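# Move large case to the other pallet's empty corner

## Task

Take the large case from the pallet at the -y end of the track, where it sits next to two smaller cases, and set it in the free corner of the pallet that holds three other cases. Those three may be shifted to make space. The two smaller cases must finish in their original spots. No case may overhang its pallet's edge by more than about a finger's width. A case that falls to the floor may be picked up again but must end with its lid facing up. At the end the tools must have released everything and withdrawn. Any case that stays put only because the robot holds it does not count.

## Robot and tools

Robot: two arms, left_arm and right_arm, each with a four-cup vacuum tool and each riding its own carriage on a single track along y at x = 0. left_rail carries left_arm on the +y half; right_rail carries right_arm on the -y half. An arm's base sits at x = 0, y = its carriage's position_m, z = 0.04 m, facing +x. The names left and right do not refer to image sides.

Scene frame (used in all results): fixed to the table, table top at z = 0, +z up, +x the direction the arms face, +y to their left, y = 0 at track middle. The table starts at x = 0.50 m and spans y = -0.90 to 0.90 m; outside that, the floor is 0.53 m lower. cam_pallet_north views the -y end of the track, cam_pallet_south the +y end; in both, +y runs roughly rightward.

Tool geometry: end_effector_position is the cup point, the centre of the four cup rims; cups face along its +z. Cups sit at x = -62 and +62 mm and y = -104.5 mm (channel a) and +104.5 mm (channel b) in the cup point's axes; the rims cover 227 mm in x and 312 mm in y, each cup 103 mm wide. Printed positions can be off, more so at long reach.

execute_actions(actions): a list of actions run one after another; each returns state and images, and an empty list just reports. An action may hold "rows", "steps", "until", and device keys.
- rows: up to 15 rows, one per control step (1/30 s). Each row is a single list of 16 numbers, each in [-1, 1], covering both arms: left_arm dx, dy, dz, rx, ry, rz, left suction_a, suction_b, then the same eight for right_arm. dx..rz are an offset, not a pose: the target relative to that arm's cup-point pose measured when the action began (for a call's first action, the last reported pose), expressed in the cup point's own axes. Every row is relative to that same start, not cumulative. Scale: 1.0 = 0.6 m or 180 degrees; rx, ry, rz form one rotation vector. Suction values are commands, not offsets: above 0.01 means on, 0 off, and they persist; to keep an arm's vacuum unchanged, repeat its values.
- steps: 1 to 450, default 15, never fewer than the row count. After the last row the arm keeps heading for that row's target, so allow enough steps for long moves, and finish a cut-short move in the next action.
- until: ends the action early when conditions hold, e.g. {"left_rail": {"position_status": ["!=", "moving"]}}; numbers need a comparison ("=", "!=", "<", "<=", ">", ">="). {"all": {"status": "ended"}} waits until nothing reads moving; {"any": {"status": "ended"}} waits for a running motion to end.
- left_rail / right_rail: position_m is an absolute place on the track in metres (left_rail 0.6 to 3, right_rail -3 to -0.6); speed_m_s is top speed, 0.01 to 1 (starts at 1, persists); {"stop": true} halts it. Rows never move carriages, but carriage travel adds to the arm's motion. Drive, then wait with until on position_status, before aiming the tool at a scene location. Any out-of-range value or unknown name rejects the whole call.

Each step, the commanded pose is clipped to 100 mm and 16 degrees from the measured one. No path planning: ramp offsets gradually (about 0.01 per row, i.e. 6 mm per step) so held cases don't shake loose.

zoom_image(camera, region): region is [x0, y0, x1, y1] in pixels of that camera's latest image, origin top-left, at most 504 by 504. Cameras: cam_high, cam_low, cam_pallet_north, cam_pallet_south (672x504), cam_left_wrist, cam_right_wrist (504x504).

finished_scene(scene): pass the current scene's number once the goal holds; irreversible.

Results: the state line gives each cup point's position (m), quaternion wxyz and velocities in the scene frame. Joint positions/velocities list rail then six joints per arm. Hand target is the pose each controller now aims for. Wrist force/torque are in the tool's axes, noisy, offset up to about 10 N, saturating near 200 N; "no reading" is fine. suction_measured_a/_b show vacuum (1 full; 0.83+ airtight; near 0 unsealed; cardboard leaks); part_present flips to 1 above 0.09 and back below 0.07. "pose unreachable" means the clearance check altered or blocked that arm's command, stricter while carriages move. Carriage statuses: moving, done, stopped, contact_stop (blocked, may roll back), time_out, stopped_with_arm (send followable rows, then resend), stopped_for_other_arm (move the arms apart, wait 30 steps, resend). not_taken means resend once the carriage stands.

Gripping: switch a channel on and press both of its cups fully flat onto smooth surface, away from edges and holes; one unsealed cup kills that channel. Vacuum settles in up to 1.3 s and shortens cups by up to 21 mm; it can lift a resting case if the tool is still. Pull is about 381 N per cup at 0.7. To release: lower in tiny steps until contact, then in one action turn both channels off and back straight away. A cup sealed on the table pins the tool; switch it off.

Avoid: 400 N external force or joint load limits (shoulder pan/lift 701, elbow 411, wrists 101 N m), which freeze the arm 10 s. The controller assumes 11.5 kg whenever part_present is 1. Arms must never hit or press each other, including tools, cameras and anything one tool holds; for handovers, set down, switch the giver off first, lift it clear. Don't drop, slam or push cases hard, or knock anything out of the work area. Loose objects may be nudged occasionally; the robot holds its last command while you think.

Each tool is called after "Call:" as a command line: name --argument value for each argument, lists and objects as JSON in quotes; but a table of rows of numbers goes row by row, as --pt "numbers of a row", without its own name.

## Session

Call:
execute_actions --actions '[]'

Scene clock: 0.00 s.
left_arm: end_effector_position=(+0.8506, +0.7342, +0.4416) suction_measured_a=0.01 part_present_a=0 suction_measured_b=0.01 part_present_b=0 end_effector_quat_wxyz=(+0.001, +0.001, +1.000, -0.001) end_effector_velocity=(+0.000, -0.000, -0.000) end_effector_angular_velocity=(+0.000, +0.000, -0.000) | right_arm: end_effector_position=(+0.8511, -2.5715, +0.4407) suction_measured_a=0.00 part_present_a=0 suction_measured_b=0.00 part_present_b=0 end_effector_quat_wxyz=(+0.001, +0.001, +1.000, -0.001) end_effector_velocity=(-0.000, +0.000, +0.000) end_effector_angular_velocity=(-0.000, -0.000, +0.000)
Joint positions: left_arm=[ 0.736 -0.24  -1.499  2.091 -2.165 -1.573  1.333] | right_arm=[-2.57  -0.239 -1.497  2.091 -2.165 -1.572  1.333]
Joint velocities: left_arm=[ 0. -0.  0. -0.  0. -0. -0.] | right_arm=[ 0.  0. -0.  0.  0. -0.  0.]
Wrist force (N, on the end effector, along its own x y z axes, offset not removed): no reading
Wrist torque (N m, same axes, about the end effector's origin, offset not removed): no reading
Hand target (left_arm): +0.851, +0.734, +0.442; +0.001, +0.001, +1.000, -0.001
Hand target (right_arm): +0.851, -2.572, +0.441; +0.001, +0.001, +1.000, -0.001
left_rail: position_m=0.736 position_m_goal=0.736 speed_m_s=1.00 position_status=done position_answer=taken refusals=0
right_rail: position_m=-2.570 position_m_goal=-2.570 speed_m_s=1.00 position_status=done position_answer=taken refusals=0

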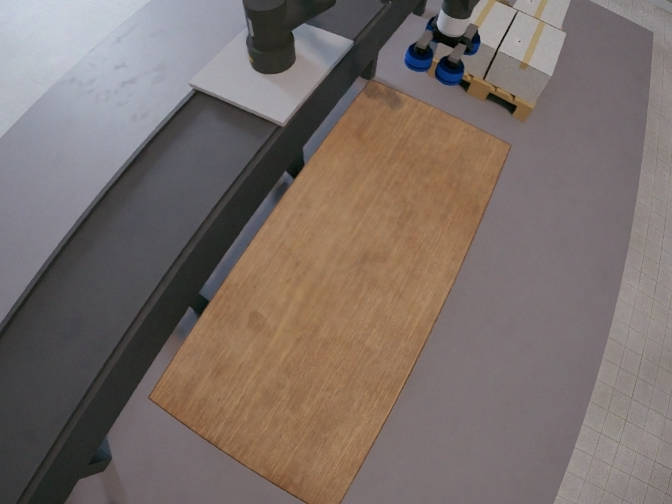

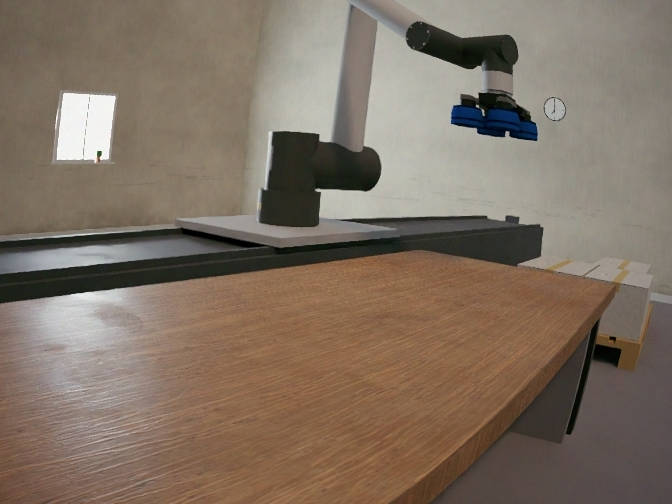

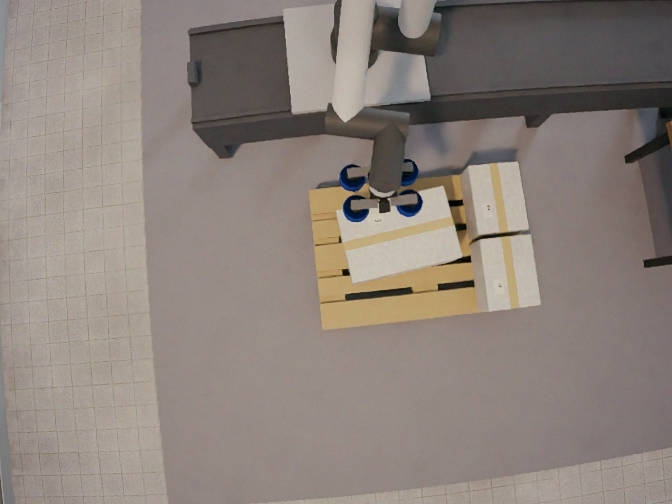

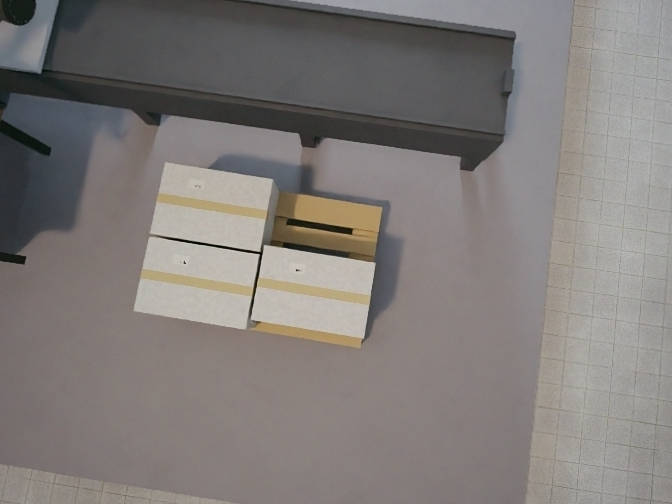

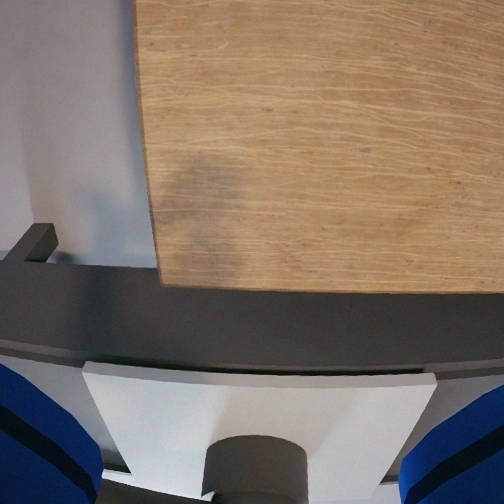

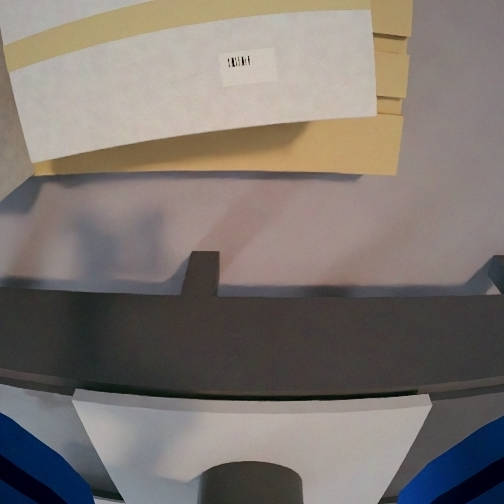

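Call:
execute_actions --actions '[{"rows":[[0,0,0,0,0,0,0,0,-0.25,0.28,0.65,0,0,-0.044,0,0]],"steps":90}]'

Scene clock: 3.17 s.
left_arm: end_effector_position=(+0.8506, +0.7342, +0.4416) suction_measured_a=0.01 part_present_a=0 suction_measured_b=0.01 part_present_b=0 end_effector_quat_wxyz=(+0.001, +0.001, +1.000, -0.001) end_effector_velocity=(-0.000, +0.000, +0.000) end_effector_angular_velocity=(-0.000, -0.000, +0.000) | right_arm: end_effector_position=(+1.0015, -2.4034, +0.0502) suction_measured_a=0.00 part_present_a=0 suction_measured_b=0.00 part_present_b=0 end_effector_quat_wxyz=(+0.001, -0.068, +0.998, -0.001) end_effector_velocity=(-0.000, +0.000, +0.000) end_effector_angular_velocity=(-0.000, -0.000, +0.000)
Joint positions: left_arm=[ 0.736 -0.24  -1.499  2.091 -2.165 -1.573  1.333] | right_arm=[-2.57  -0.034 -0.96   2.044 -2.656 -1.572  1.401]
Joint velocities: left_arm=[ 0.  0. -0.  0. -0. -0. -0.] | right_arm=[ 0.  0. -0.  0. -0. -0. -0.]
Wrist force (N, on the end effector, along its own x y z axes, offset not removed): left_arm=[1.8 -2.1 -2.0] | right_arm=[-5.5 6.0 1.5]
Wrist torque (N m, same axes, about the end effector's origin, offset not removed): left_arm=[-0.13 -0.30 0.06] | right_arm=[0.73 -0.10 -0.16]
Hand target (left_arm): +0.851, +0.734, +0.442; +0.001, +0.001, +1.000, -0.001
Hand target (right_arm): +1.001, -2.403, +0.050; +0.001, -0.068, +0.998, -0.001
Off the commanded pose (left_arm): 0.000 m, 0 deg.
Off the commanded pose (right_arm): 0.001 m, 0 deg.
left_rail: position_m=0.736 position_m_goal=0.736 speed_m_s=1.00 position_status=done position_answer=taken refusals=0
right_rail: position_m=-2.570 position_m_goal=-2.570 speed_m_s=1.00 position_status=done position_answer=taken refusals=0

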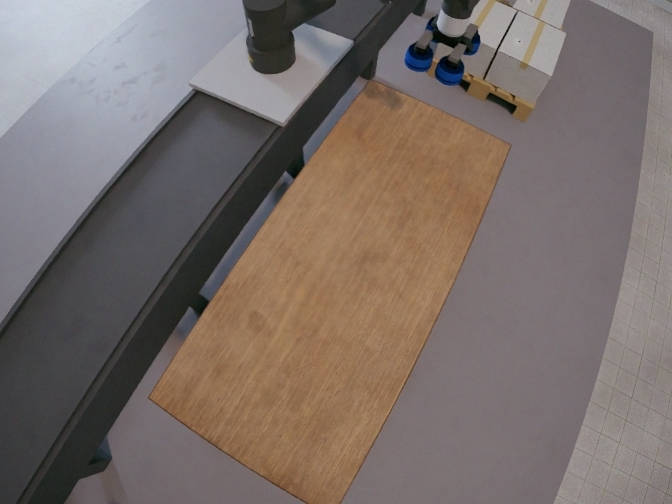

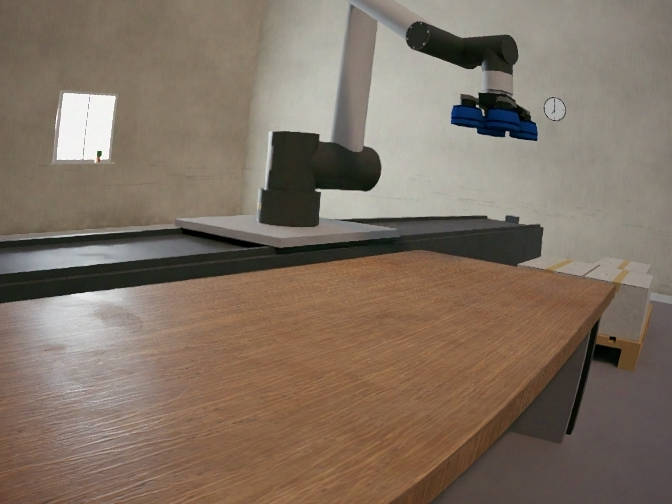

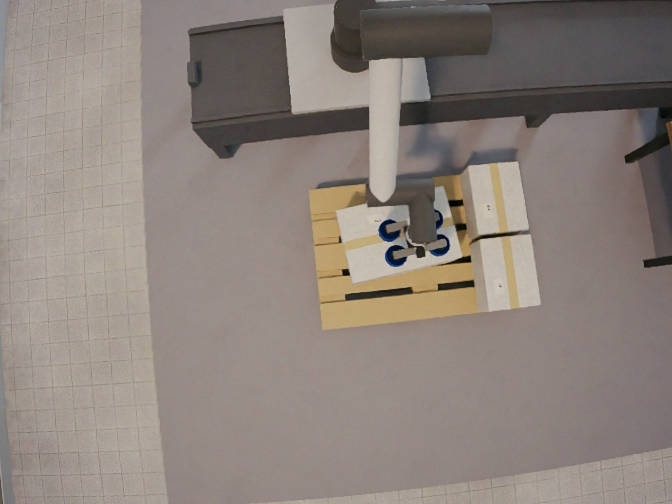

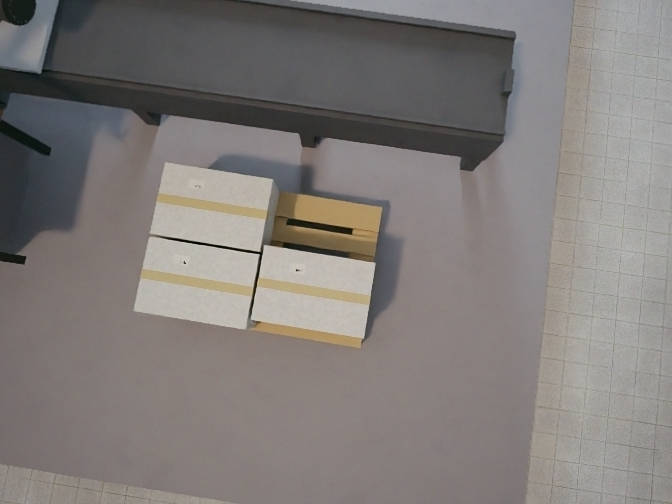

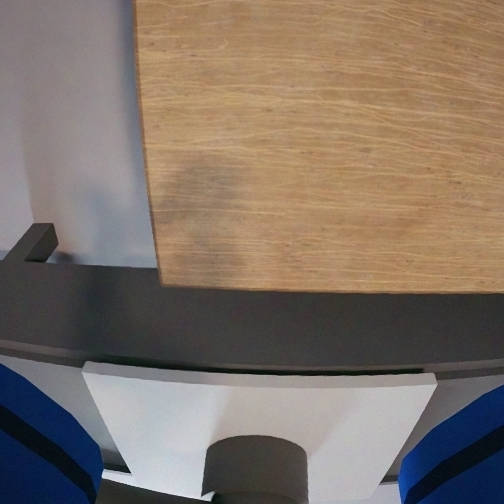

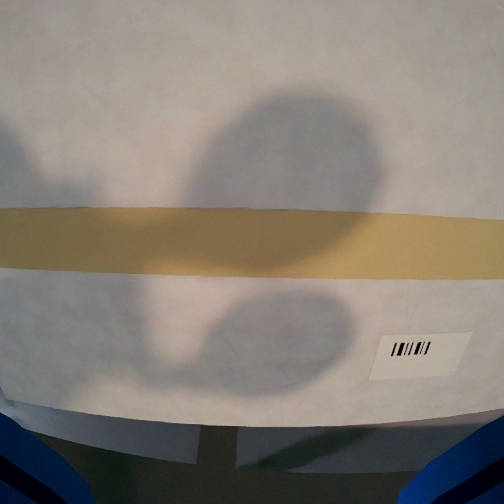

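Call:
execute_actions --actions '[{"rows":[[0,0,0,0,0,0,0,0,0.03,-0.09,0.15,0,0,0,1,1]],"steps":40},{"rows":[[0,0,0,0,0,0,0,0,0,0,0.06,0,0,0,1,1]],"steps":30}]'

Scene clock: 5.67 s.
left_arm: end_effector_position=(+0.8506, +0.7342, +0.4416) suction_measured_a=0.01 part_present_a=0 suction_measured_b=0.01 part_present_b=0 end_effector_quat_wxyz=(+0.001, +0.001, +1.000, -0.001) end_effector_velocity=(+0.000, -0.000, -0.000) end_effector_angular_velocity=(+0.000, +0.000, -0.000) | right_arm: end_effector_position=(+0.9910, -2.4594, -0.0759) suction_measured_a=0.00 part_present_a=0 suction_measured_b=0.00 part_present_b=0 end_effector_quat_wxyz=(+0.001, -0.068, +0.998, -0.001) end_effector_velocity=(-0.000, +0.000, -0.000) end_effector_angular_velocity=(+0.000, +0.000, +0.000)
Joint positions: left_arm=[ 0.736 -0.24  -1.499  2.091 -2.165 -1.573  1.333] | right_arm=[-2.57  -0.091 -0.817  2.071 -2.826 -1.572  1.343]
Joint velocities: left_arm=[ 0. -0.  0. -0.  0. -0.  0.] | right_arm=[ 0.  0.  0. -0. -0.  0.  0.]
Wrist force (N, on the end effector, along its own x y z axes, offset not removed): left_arm=[4.2 1.3 -4.5] | right_arm=[-5.5 5.4 1.7]
Wrist torque (N m, same axes, about the end effector's origin, offset not removed): left_arm=[0.39 -0.82 0.04] | right_arm=[0.72 -0.04 -0.21]
Hand target (left_arm): +0.851, +0.734, +0.442; +0.001, +0.001, +1.000, -0.001
Hand target (right_arm): +0.991, -2.459, -0.076; +0.001, -0.068, +0.998, -0.001
Off the commanded pose (left_arm): 0.000 m, 0 deg.
Off the commanded pose (right_arm): 0.000 m, 0 deg.
left_rail: position_m=0.736 position_m_goal=0.736 speed_m_s=1.00 position_status=done position_answer=taken refusals=0
right_rail: position_m=-2.570 position_m_goal=-2.570 speed_m_s=1.00 position_status=done position_answer=taken refusals=0

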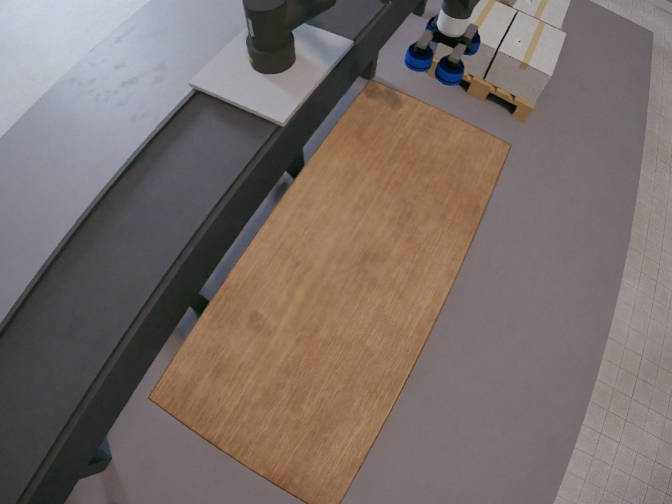

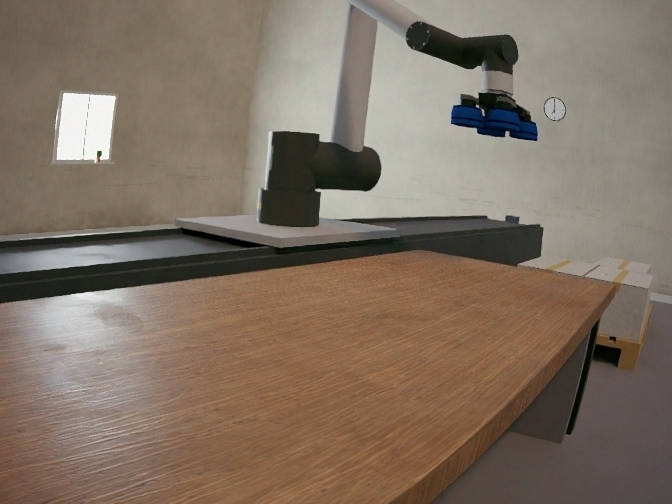

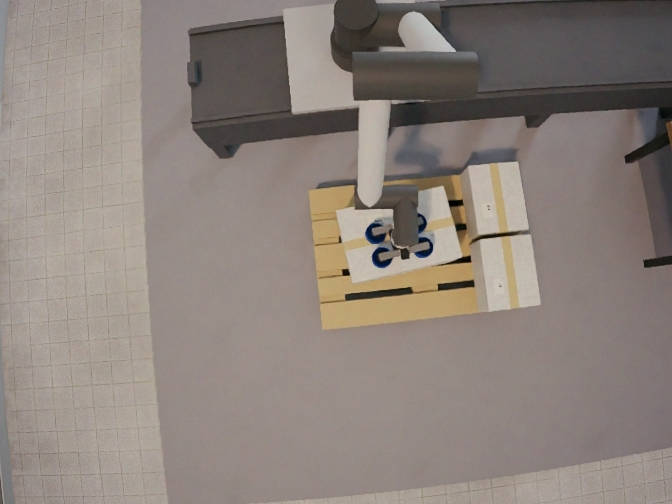

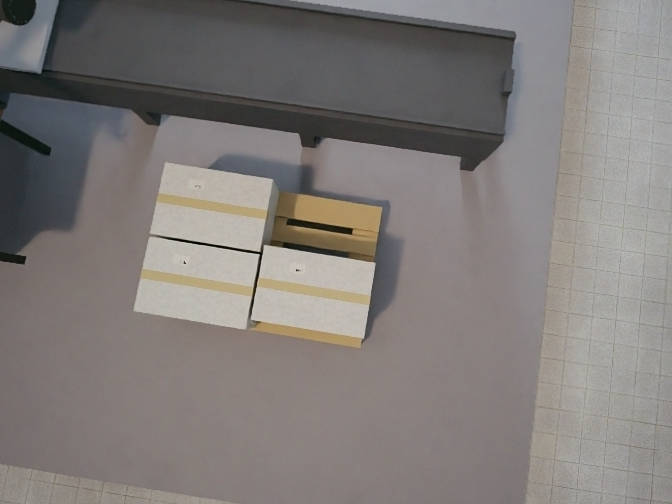

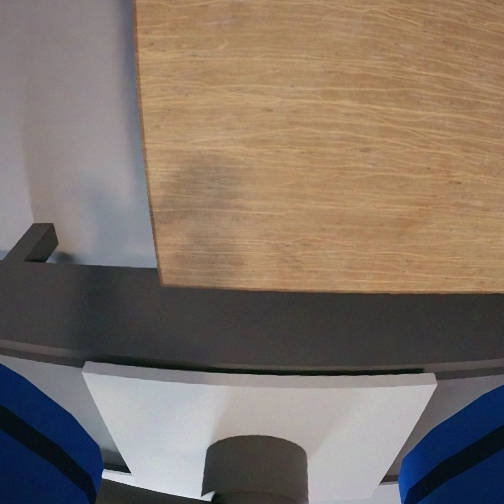

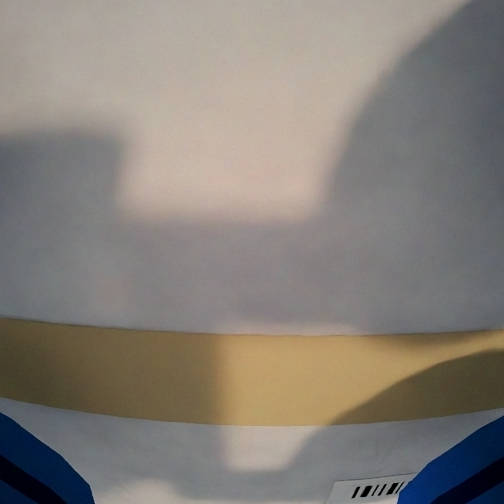

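Shift toward -x ~2.5cm and go down; also send the left arm toward the south pallet.

Call:
execute_actions --actions '[{"rows":[[0,0,0,0,0,0,0,0,0.04,0,0.01,0,0,0,1,1]],"steps":20,"left_rail":{"position_m":2.3}},{"rows":[[0,0,0,0,0,0,0,0,0,0,0.04,0,0,0,1,1]],"steps":50}]'

Scene clock: 8.07 s.
left_arm: end_effector_position=(+0.8506, +2.2985, +0.4416) suction_measured_a=0.01 part_present_a=0 suction_measured_b=0.01 part_present_b=0 end_effector_quat_wxyz=(+0.001, +0.001, +1.000, -0.001) end_effector_velocity=(+0.000, -0.000, -0.000) end_effector_angular_velocity=(+0.000, +0.000, -0.000) | right_arm: end_effector_position=(+0.9674, -2.4627, -0.1059) suction_measured_a=0.00 part_present_a=0 suction_measured_b=0.00 part_present_b=0 end_effector_quat_wxyz=(+0.001, -0.068, +0.998, -0.001) end_effector_velocity=(-0.000, +0.000, -0.000) end_effector_angular_velocity=(+0.000, +0.000, -0.000)
Joint positions: left_arm=[ 2.3   -0.24  -1.499  2.091 -2.165 -1.573  1.333] | right_arm=[-2.57  -0.097 -0.787  2.102 -2.887 -1.572  1.338]
Joint velocities: left_arm=[ 0. -0.  0. -0.  0. -0. -0.] | right_arm=[ 0.  0.  0. -0. -0. -0.  0.]
Wrist force (N, on the end effector, along its own x y z axes, offset not removed): left_arm=[-0.3 4.7 -2.7] | right_arm=[-6.5 3.4 3.0]
Wrist torque (N m, same axes, about the end effector's origin, offset not removed): left_arm=[0.59 -0.28 0.13] | right_arm=[0.40 0.07 -0.18]
Hand target (left_arm): +0.851, +2.298, +0.442; +0.001, +0.001, +1.000, -0.001
Hand target (right_arm): +0.967, -2.463, -0.106; +0.001, -0.068, +0.998, -0.001
Off the commanded pose (left_arm): 0.000 m, 0 deg.
Off the commanded pose (right_arm): 0.000 m, 0 deg.
left_rail: position_m=2.300 position_m_goal=2.300 speed_m_s=1.00 position_status=done position_answer=taken refusals=0
right_rail: position_m=-2.570 position_m_goal=-2.570 speed_m_s=1.00 position_status=done position_answer=taken refusals=0

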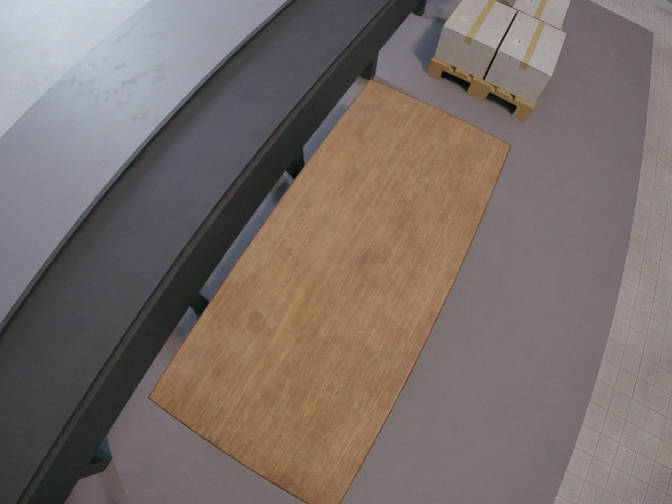

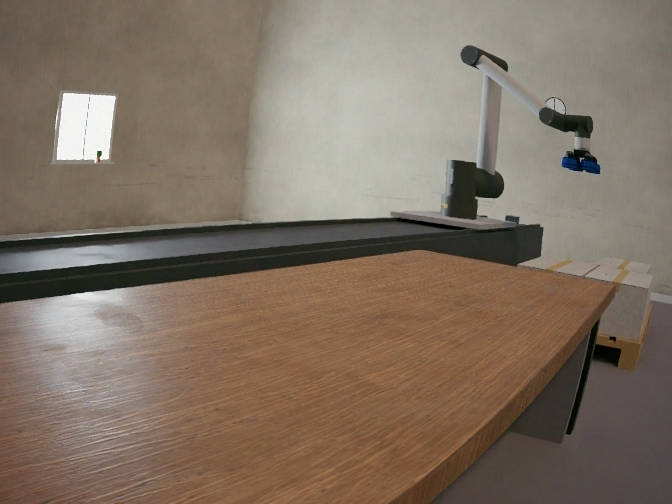

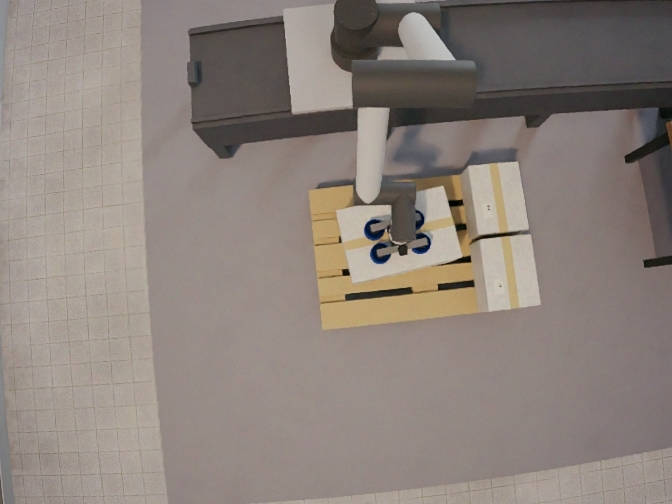

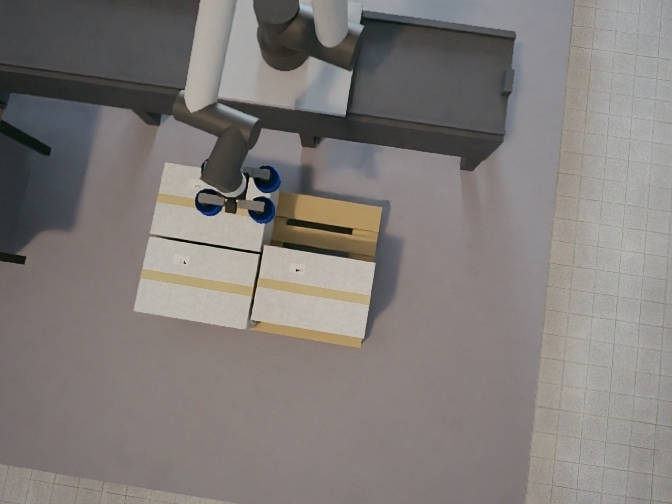

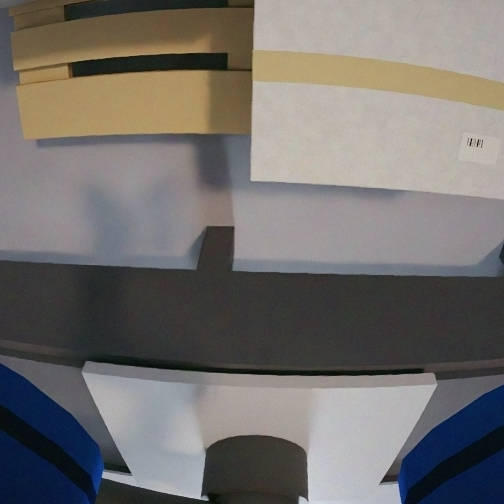

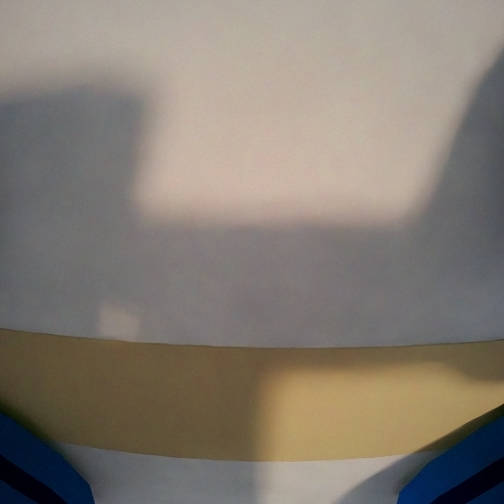

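Call:
execute_actions --actions '[{"rows":[[-0.67,0.5,0.75,0,0,0,0,0,0,0,0.04,0,0,0,1,1]],"steps":90}]'

Scene clock: 11.20 s.
left_arm: end_effector_position=(+1.2537, +2.5983, -0.0082) suction_measured_a=0.01 part_present_a=0 suction_measured_b=0.01 part_present_b=0 end_effector_quat_wxyz=(+0.001, +0.001, +1.000, -0.001) end_effector_velocity=(-0.000, +0.000, -0.000) end_effector_angular_velocity=(-0.000, +0.000, +0.000) | right_arm: end_effector_position=(+0.9673, -2.4627, -0.1300) suction_measured_a=0.94 part_present_a=1 suction_measured_b=0.94 part_present_b=1 end_effector_quat_wxyz=(+0.001, -0.068, +0.998, -0.001) end_effector_velocity=(+0.000, -0.000, +0.000) end_effector_angular_velocity=(-0.000, -0.000, -0.000)
Joint positions: left_arm=[ 2.3    0.077 -0.717  1.599 -2.456 -1.573  1.651] | right_arm=[-2.57  -0.097 -0.756  2.098 -2.914 -1.572  1.338]
Joint velocities: left_arm=[0. 0. 0. 0. 0. 0. 0.] | right_arm=[ 0. -0. -0.  0.  0. -0.  0.]
Wrist force (N, on the end effector, along its own x y z axes, offset not removed): left_arm=[-2.2 -2.0 -1.4] | right_arm=[-3.1 5.4 33.5]
Wrist torque (N m, same axes, about the end effector's origin, offset not removed): left_arm=[-0.30 0.24 0.04] | right_arm=[-2.42 -4.35 -0.14]
Hand target (left_arm): +1.254, +2.598, -0.008; +0.001, +0.001, +1.000, -0.001
Hand target (right_arm): +0.967, -2.463, -0.130; +0.001, -0.068, +0.998, -0.001
Off the commanded pose (left_arm): 0.002 m, 0 deg.
Off the commanded pose (right_arm): 0.000 m, 0 deg.
left_rail: position_m=2.300 position_m_goal=2.300 speed_m_s=1.00 position_status=done position_answer=taken refusals=0
right_rail: position_m=-2.570 position_m_goal=-2.570 speed_m_s=1.00 position_status=done position_answer=taken refusals=0

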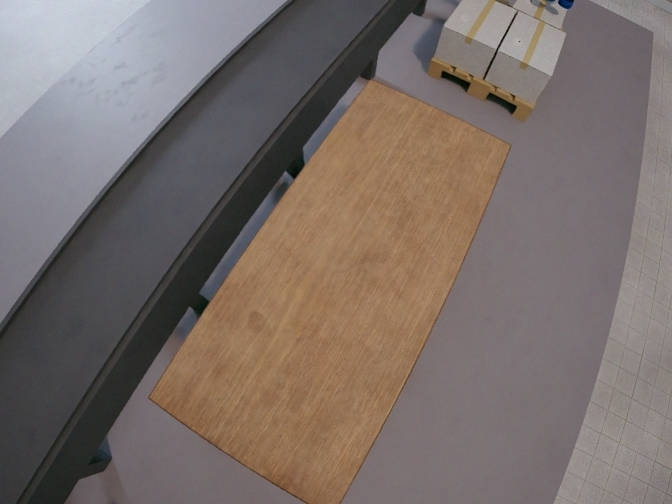

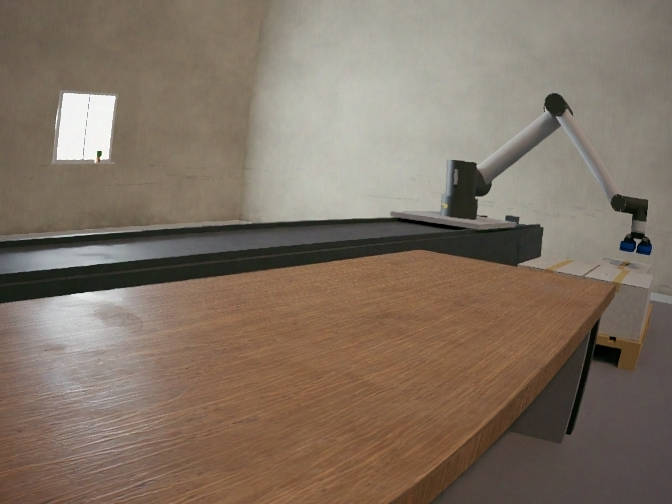

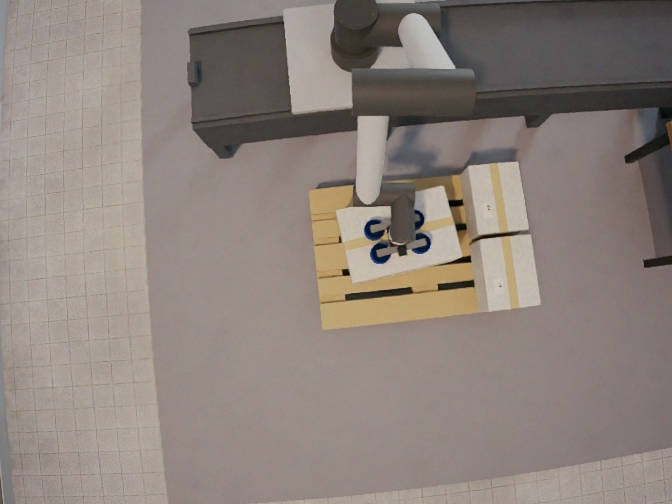

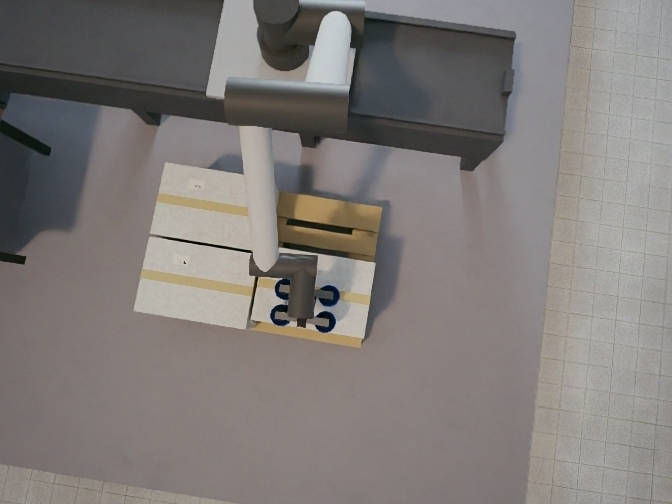

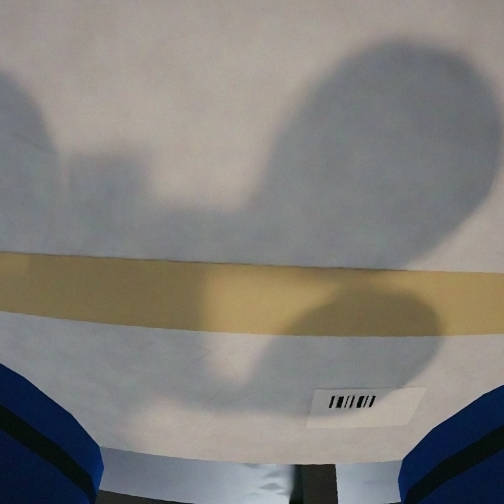

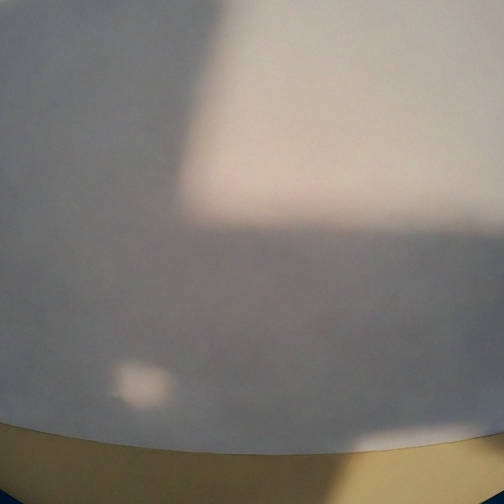

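Call:
execute_actions --actions '[{"rows":[[0.1,0.05,0.1,0,0,0,1,1,0,0,-0.02,0,0,0,1,1],[0.1,0.05,0.1,0,0,0,1,1,0,0,-0.05,0,0,0,1,1],[0.1,0.05,0.1,0,0,0,1,1,0,0,-0.1,0,0,0,1,1],[0.1,0.05,0.1,0,0,0,1,1,0,0,-0.4,0,0,0,1,1]],"steps":35},{"rows":[[0,0,0.105,0,0,0,1,1,0,0,-0.45,0,0,0.044,1,1]],"steps":60},{"right_rail":{"position_m":-0.6},"steps":150,"until":{"all":{"status":"ended"}}}]'

Scene clock: 17.03 s.
left_arm: end_effector_position=(+1.1939, +2.6283, -0.1313) suction_measured_a=0.94 part_present_a=1 suction_measured_b=0.94 part_present_b=1 end_effector_quat_wxyz=(+0.001, +0.001, +1.000, -0.001) end_effector_velocity=(-0.000, -0.000, -0.000) end_effector_angular_velocity=(-0.000, +0.000, -0.000) | right_arm: end_effector_position=(+0.9672, -0.4923, +0.3802) suction_measured_a=0.94 part_present_a=1 suction_measured_b=0.94 part_present_b=1 end_effector_quat_wxyz=(+0.001, +0.001, +1.000, -0.001) end_effector_velocity=(-0.000, -0.003, +0.000) end_effector_angular_velocity=(-0.008, +0.001, -0.001)
Joint positions: left_arm=[ 2.3    0.106 -0.633  1.676 -2.616 -1.573  1.679] | right_arm=[-0.6   -0.097 -1.32   1.973 -2.226 -1.572  1.476]
Joint velocities: left_arm=[ 0.  0.  0. -0.  0. -0.  0.] | right_arm=[ 0.    -0.001  0.    -0.    -0.    -0.008 -0.   ]
Wrist force (N, on the end effector, along its own x y z axes, offset not removed): left_arm=[106.4 -23.9 -200.0] | right_arm=[-5.0 28.1 34.4]
Wrist torque (N m, same axes, about the end effector's origin, offset not removed): left_arm=[-3.68 -6.87 -0.92] | right_arm=[-5.10 -3.98 0.41]
Hand target (left_arm): +1.194, +2.628, -0.131; +0.001, +0.001, +1.000, -0.001
Hand target (right_arm): +0.967, -0.492, +0.380; +0.001, +0.001, +1.000, -0.001
Off the commanded pose (left_arm): 0.000 m, 0 deg.
Off the commanded pose (right_arm): 0.000 m, 0 deg.
left_rail: position_m=2.300 position_m_goal=2.300 speed_m_s=1.00 position_status=done position_answer=taken refusals=0
right_rail: position_m=-0.600 position_m_goal=-0.600 speed_m_s=1.00 position_status=done position_answer=taken refusals=0

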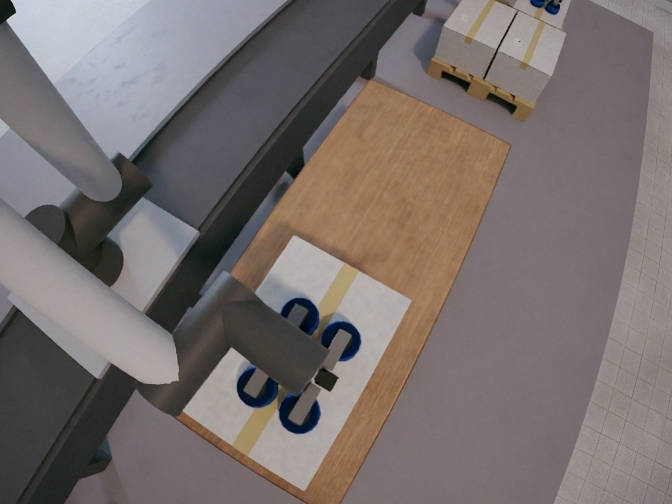

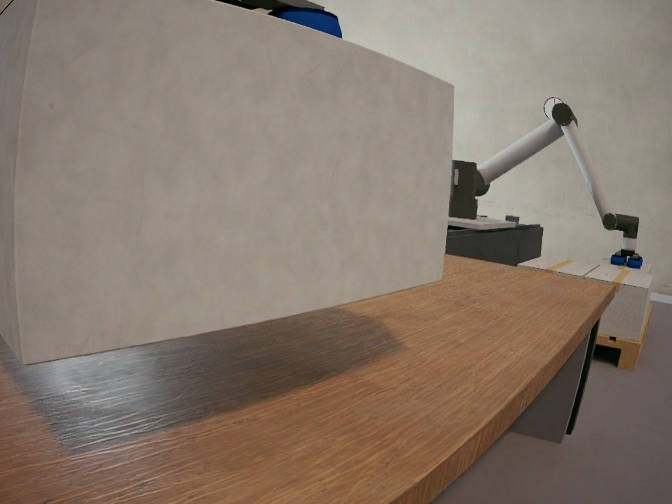

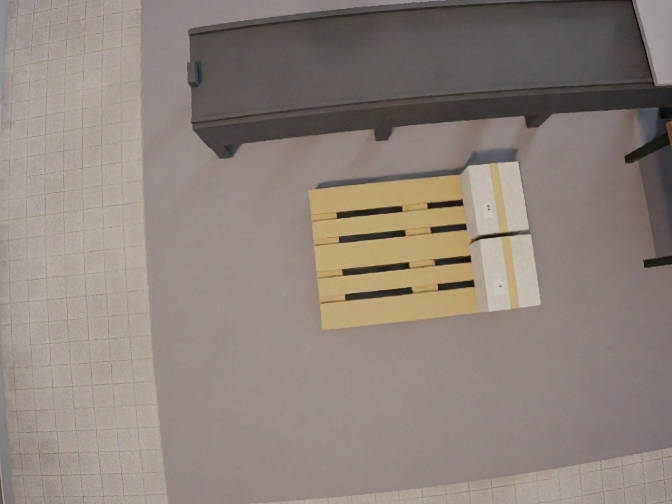

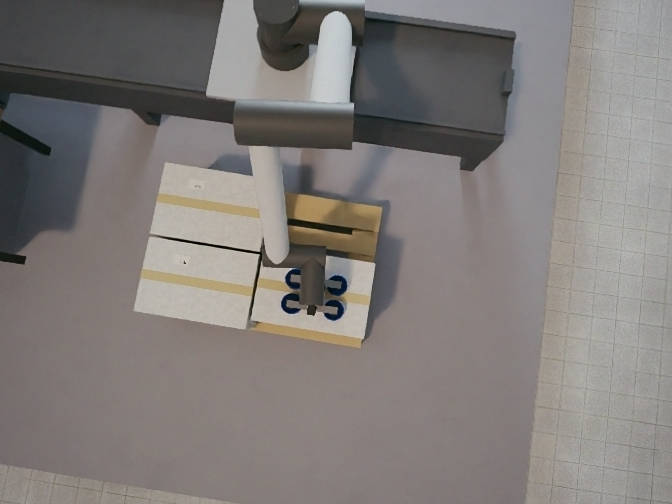

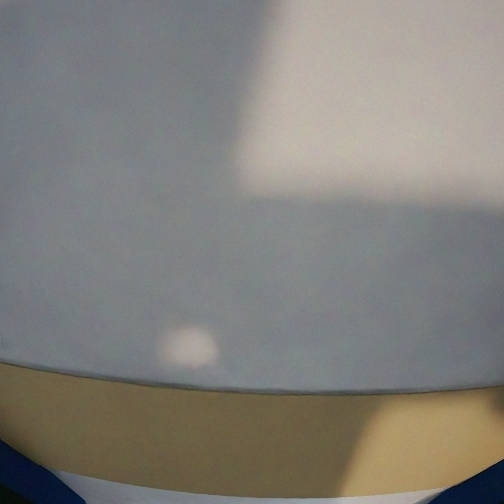

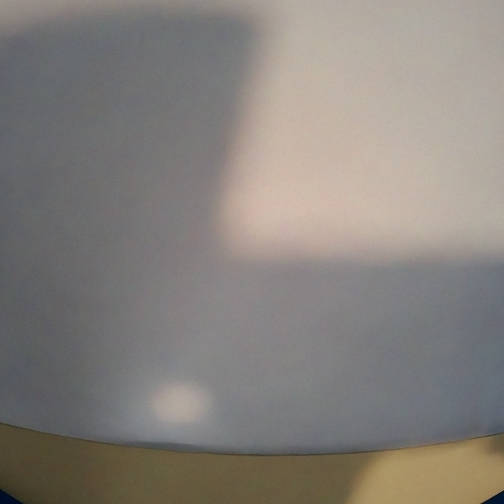

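Call:
execute_actions --actions '[{"rows":[[0,0,-0.06,0,0,0,1,1,0,0.1,0,0,0,0,1,1],[0,0,-0.06,0,0,0,1,1,0,0.4,0,0,0,0,1,1]],"steps":40},{"rows":[[-0.075,0,0,0,0,0,1,1,0,0.43,0.15,0,0,0,1,1]],"steps":50},{"rows":[[0,0,0.02,0,0,0,1,1,0,0,0,0,0,0,1,1]],"steps":20}]'

Scene clock: 20.80 s.
left_arm: end_effector_position=(+1.2389, +2.6282, -0.1072) suction_measured_a=0.94 part_present_a=1 suction_measured_b=0.94 part_present_b=1 end_effector_quat_wxyz=(+0.001, +0.001, +1.000, -0.001) end_effector_velocity=(+0.000, +0.000, -0.001) end_effector_angular_velocity=(+0.000, -0.000, +0.000) | right_arm: end_effector_position=(+0.9676, +0.0060, +0.2901) suction_measured_a=0.94 part_present_a=1 suction_measured_b=0.94 part_present_b=1 end_effector_quat_wxyz=(+0.001, +0.001, +1.000, -0.000) end_effector_velocity=(-0.000, +0.000, +0.000) end_effector_angular_velocity=(+0.000, +0.000, +0.000)
Joint positions: left_arm=[ 2.3    0.102 -0.629  1.604 -2.548 -1.573  1.675] | right_arm=[-0.6    0.383 -1.088  1.774 -2.258 -1.572  1.956]
Joint velocities: left_arm=[ 0.     0.     0.001 -0.    -0.001 -0.    -0.   ] | right_arm=[ 0.  0. -0.  0.  0.  0. -0.]
Wrist force (N, on the end effector, along its own x y z axes, offset not removed): left_arm=[3.1 0.4 25.8] | right_arm=[-4.8 4.6 34.0]
Wrist torque (N m, same axes, about the end effector's origin, offset not removed): left_arm=[4.95 -2.05 0.17] | right_arm=[-2.60 -4.16 -0.10]
Hand target (left_arm): +1.239, +2.628, -0.107; +0.001, +0.001, +1.000, -0.001
Hand target (right_arm): +0.968, +0.006, +0.290; +0.001, +0.001, +1.000, -0.000
Off the commanded pose (left_arm): 0.000 m, 0 deg.
Off the commanded pose (right_arm): 0.000 m, 0 deg.
left_rail: position_m=2.300 position_m_goal=2.300 speed_m_s=1.00 position_status=done position_answer=taken refusals=0
right_rail: position_m=-0.600 position_m_goal=-0.600 speed_m_s=1.00 position_status=done position_answer=taken refusals=0

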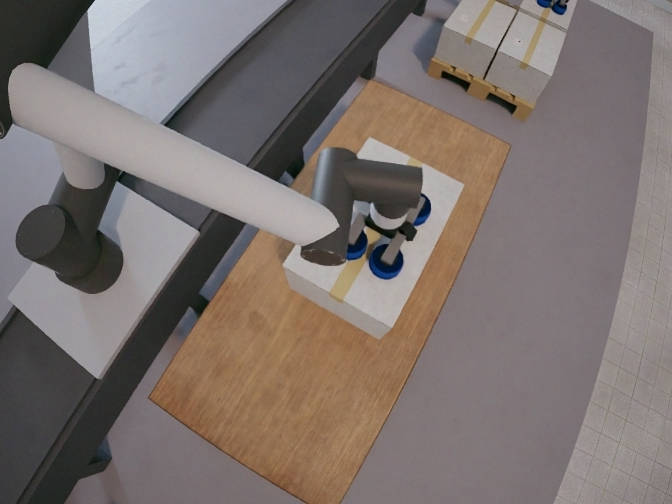

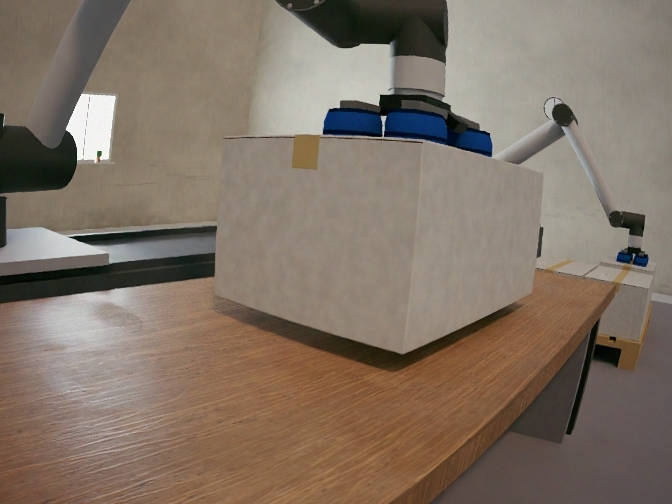

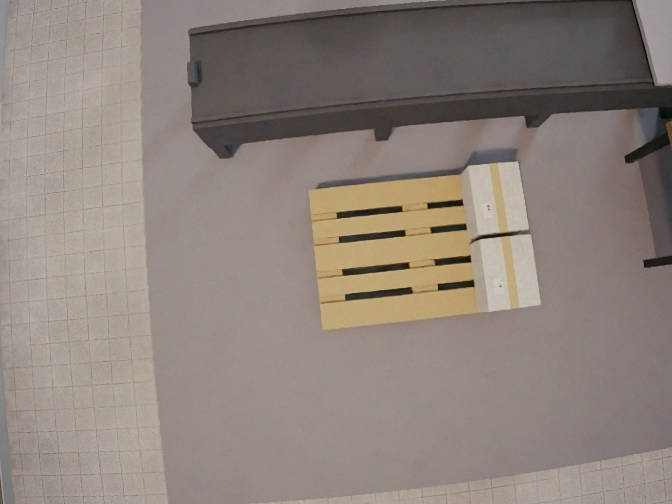

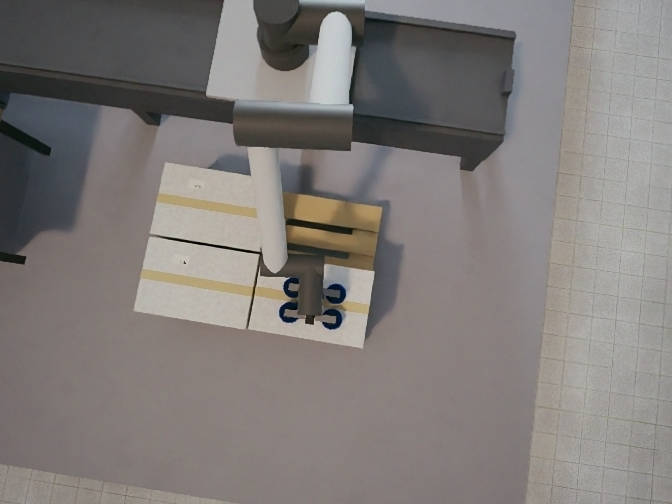

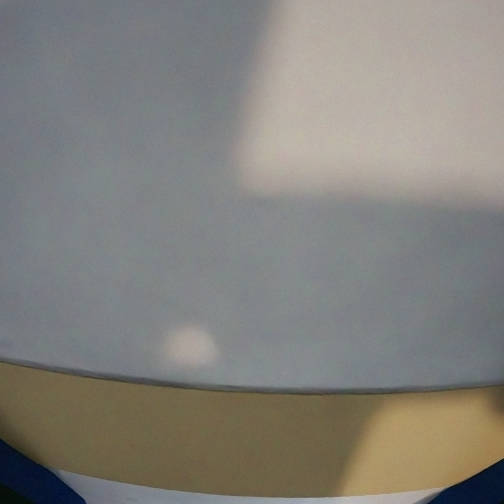

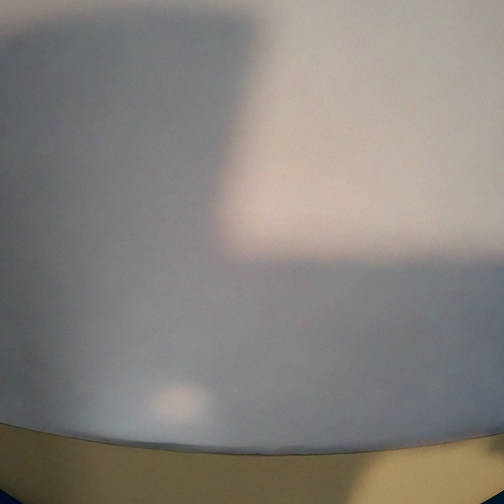

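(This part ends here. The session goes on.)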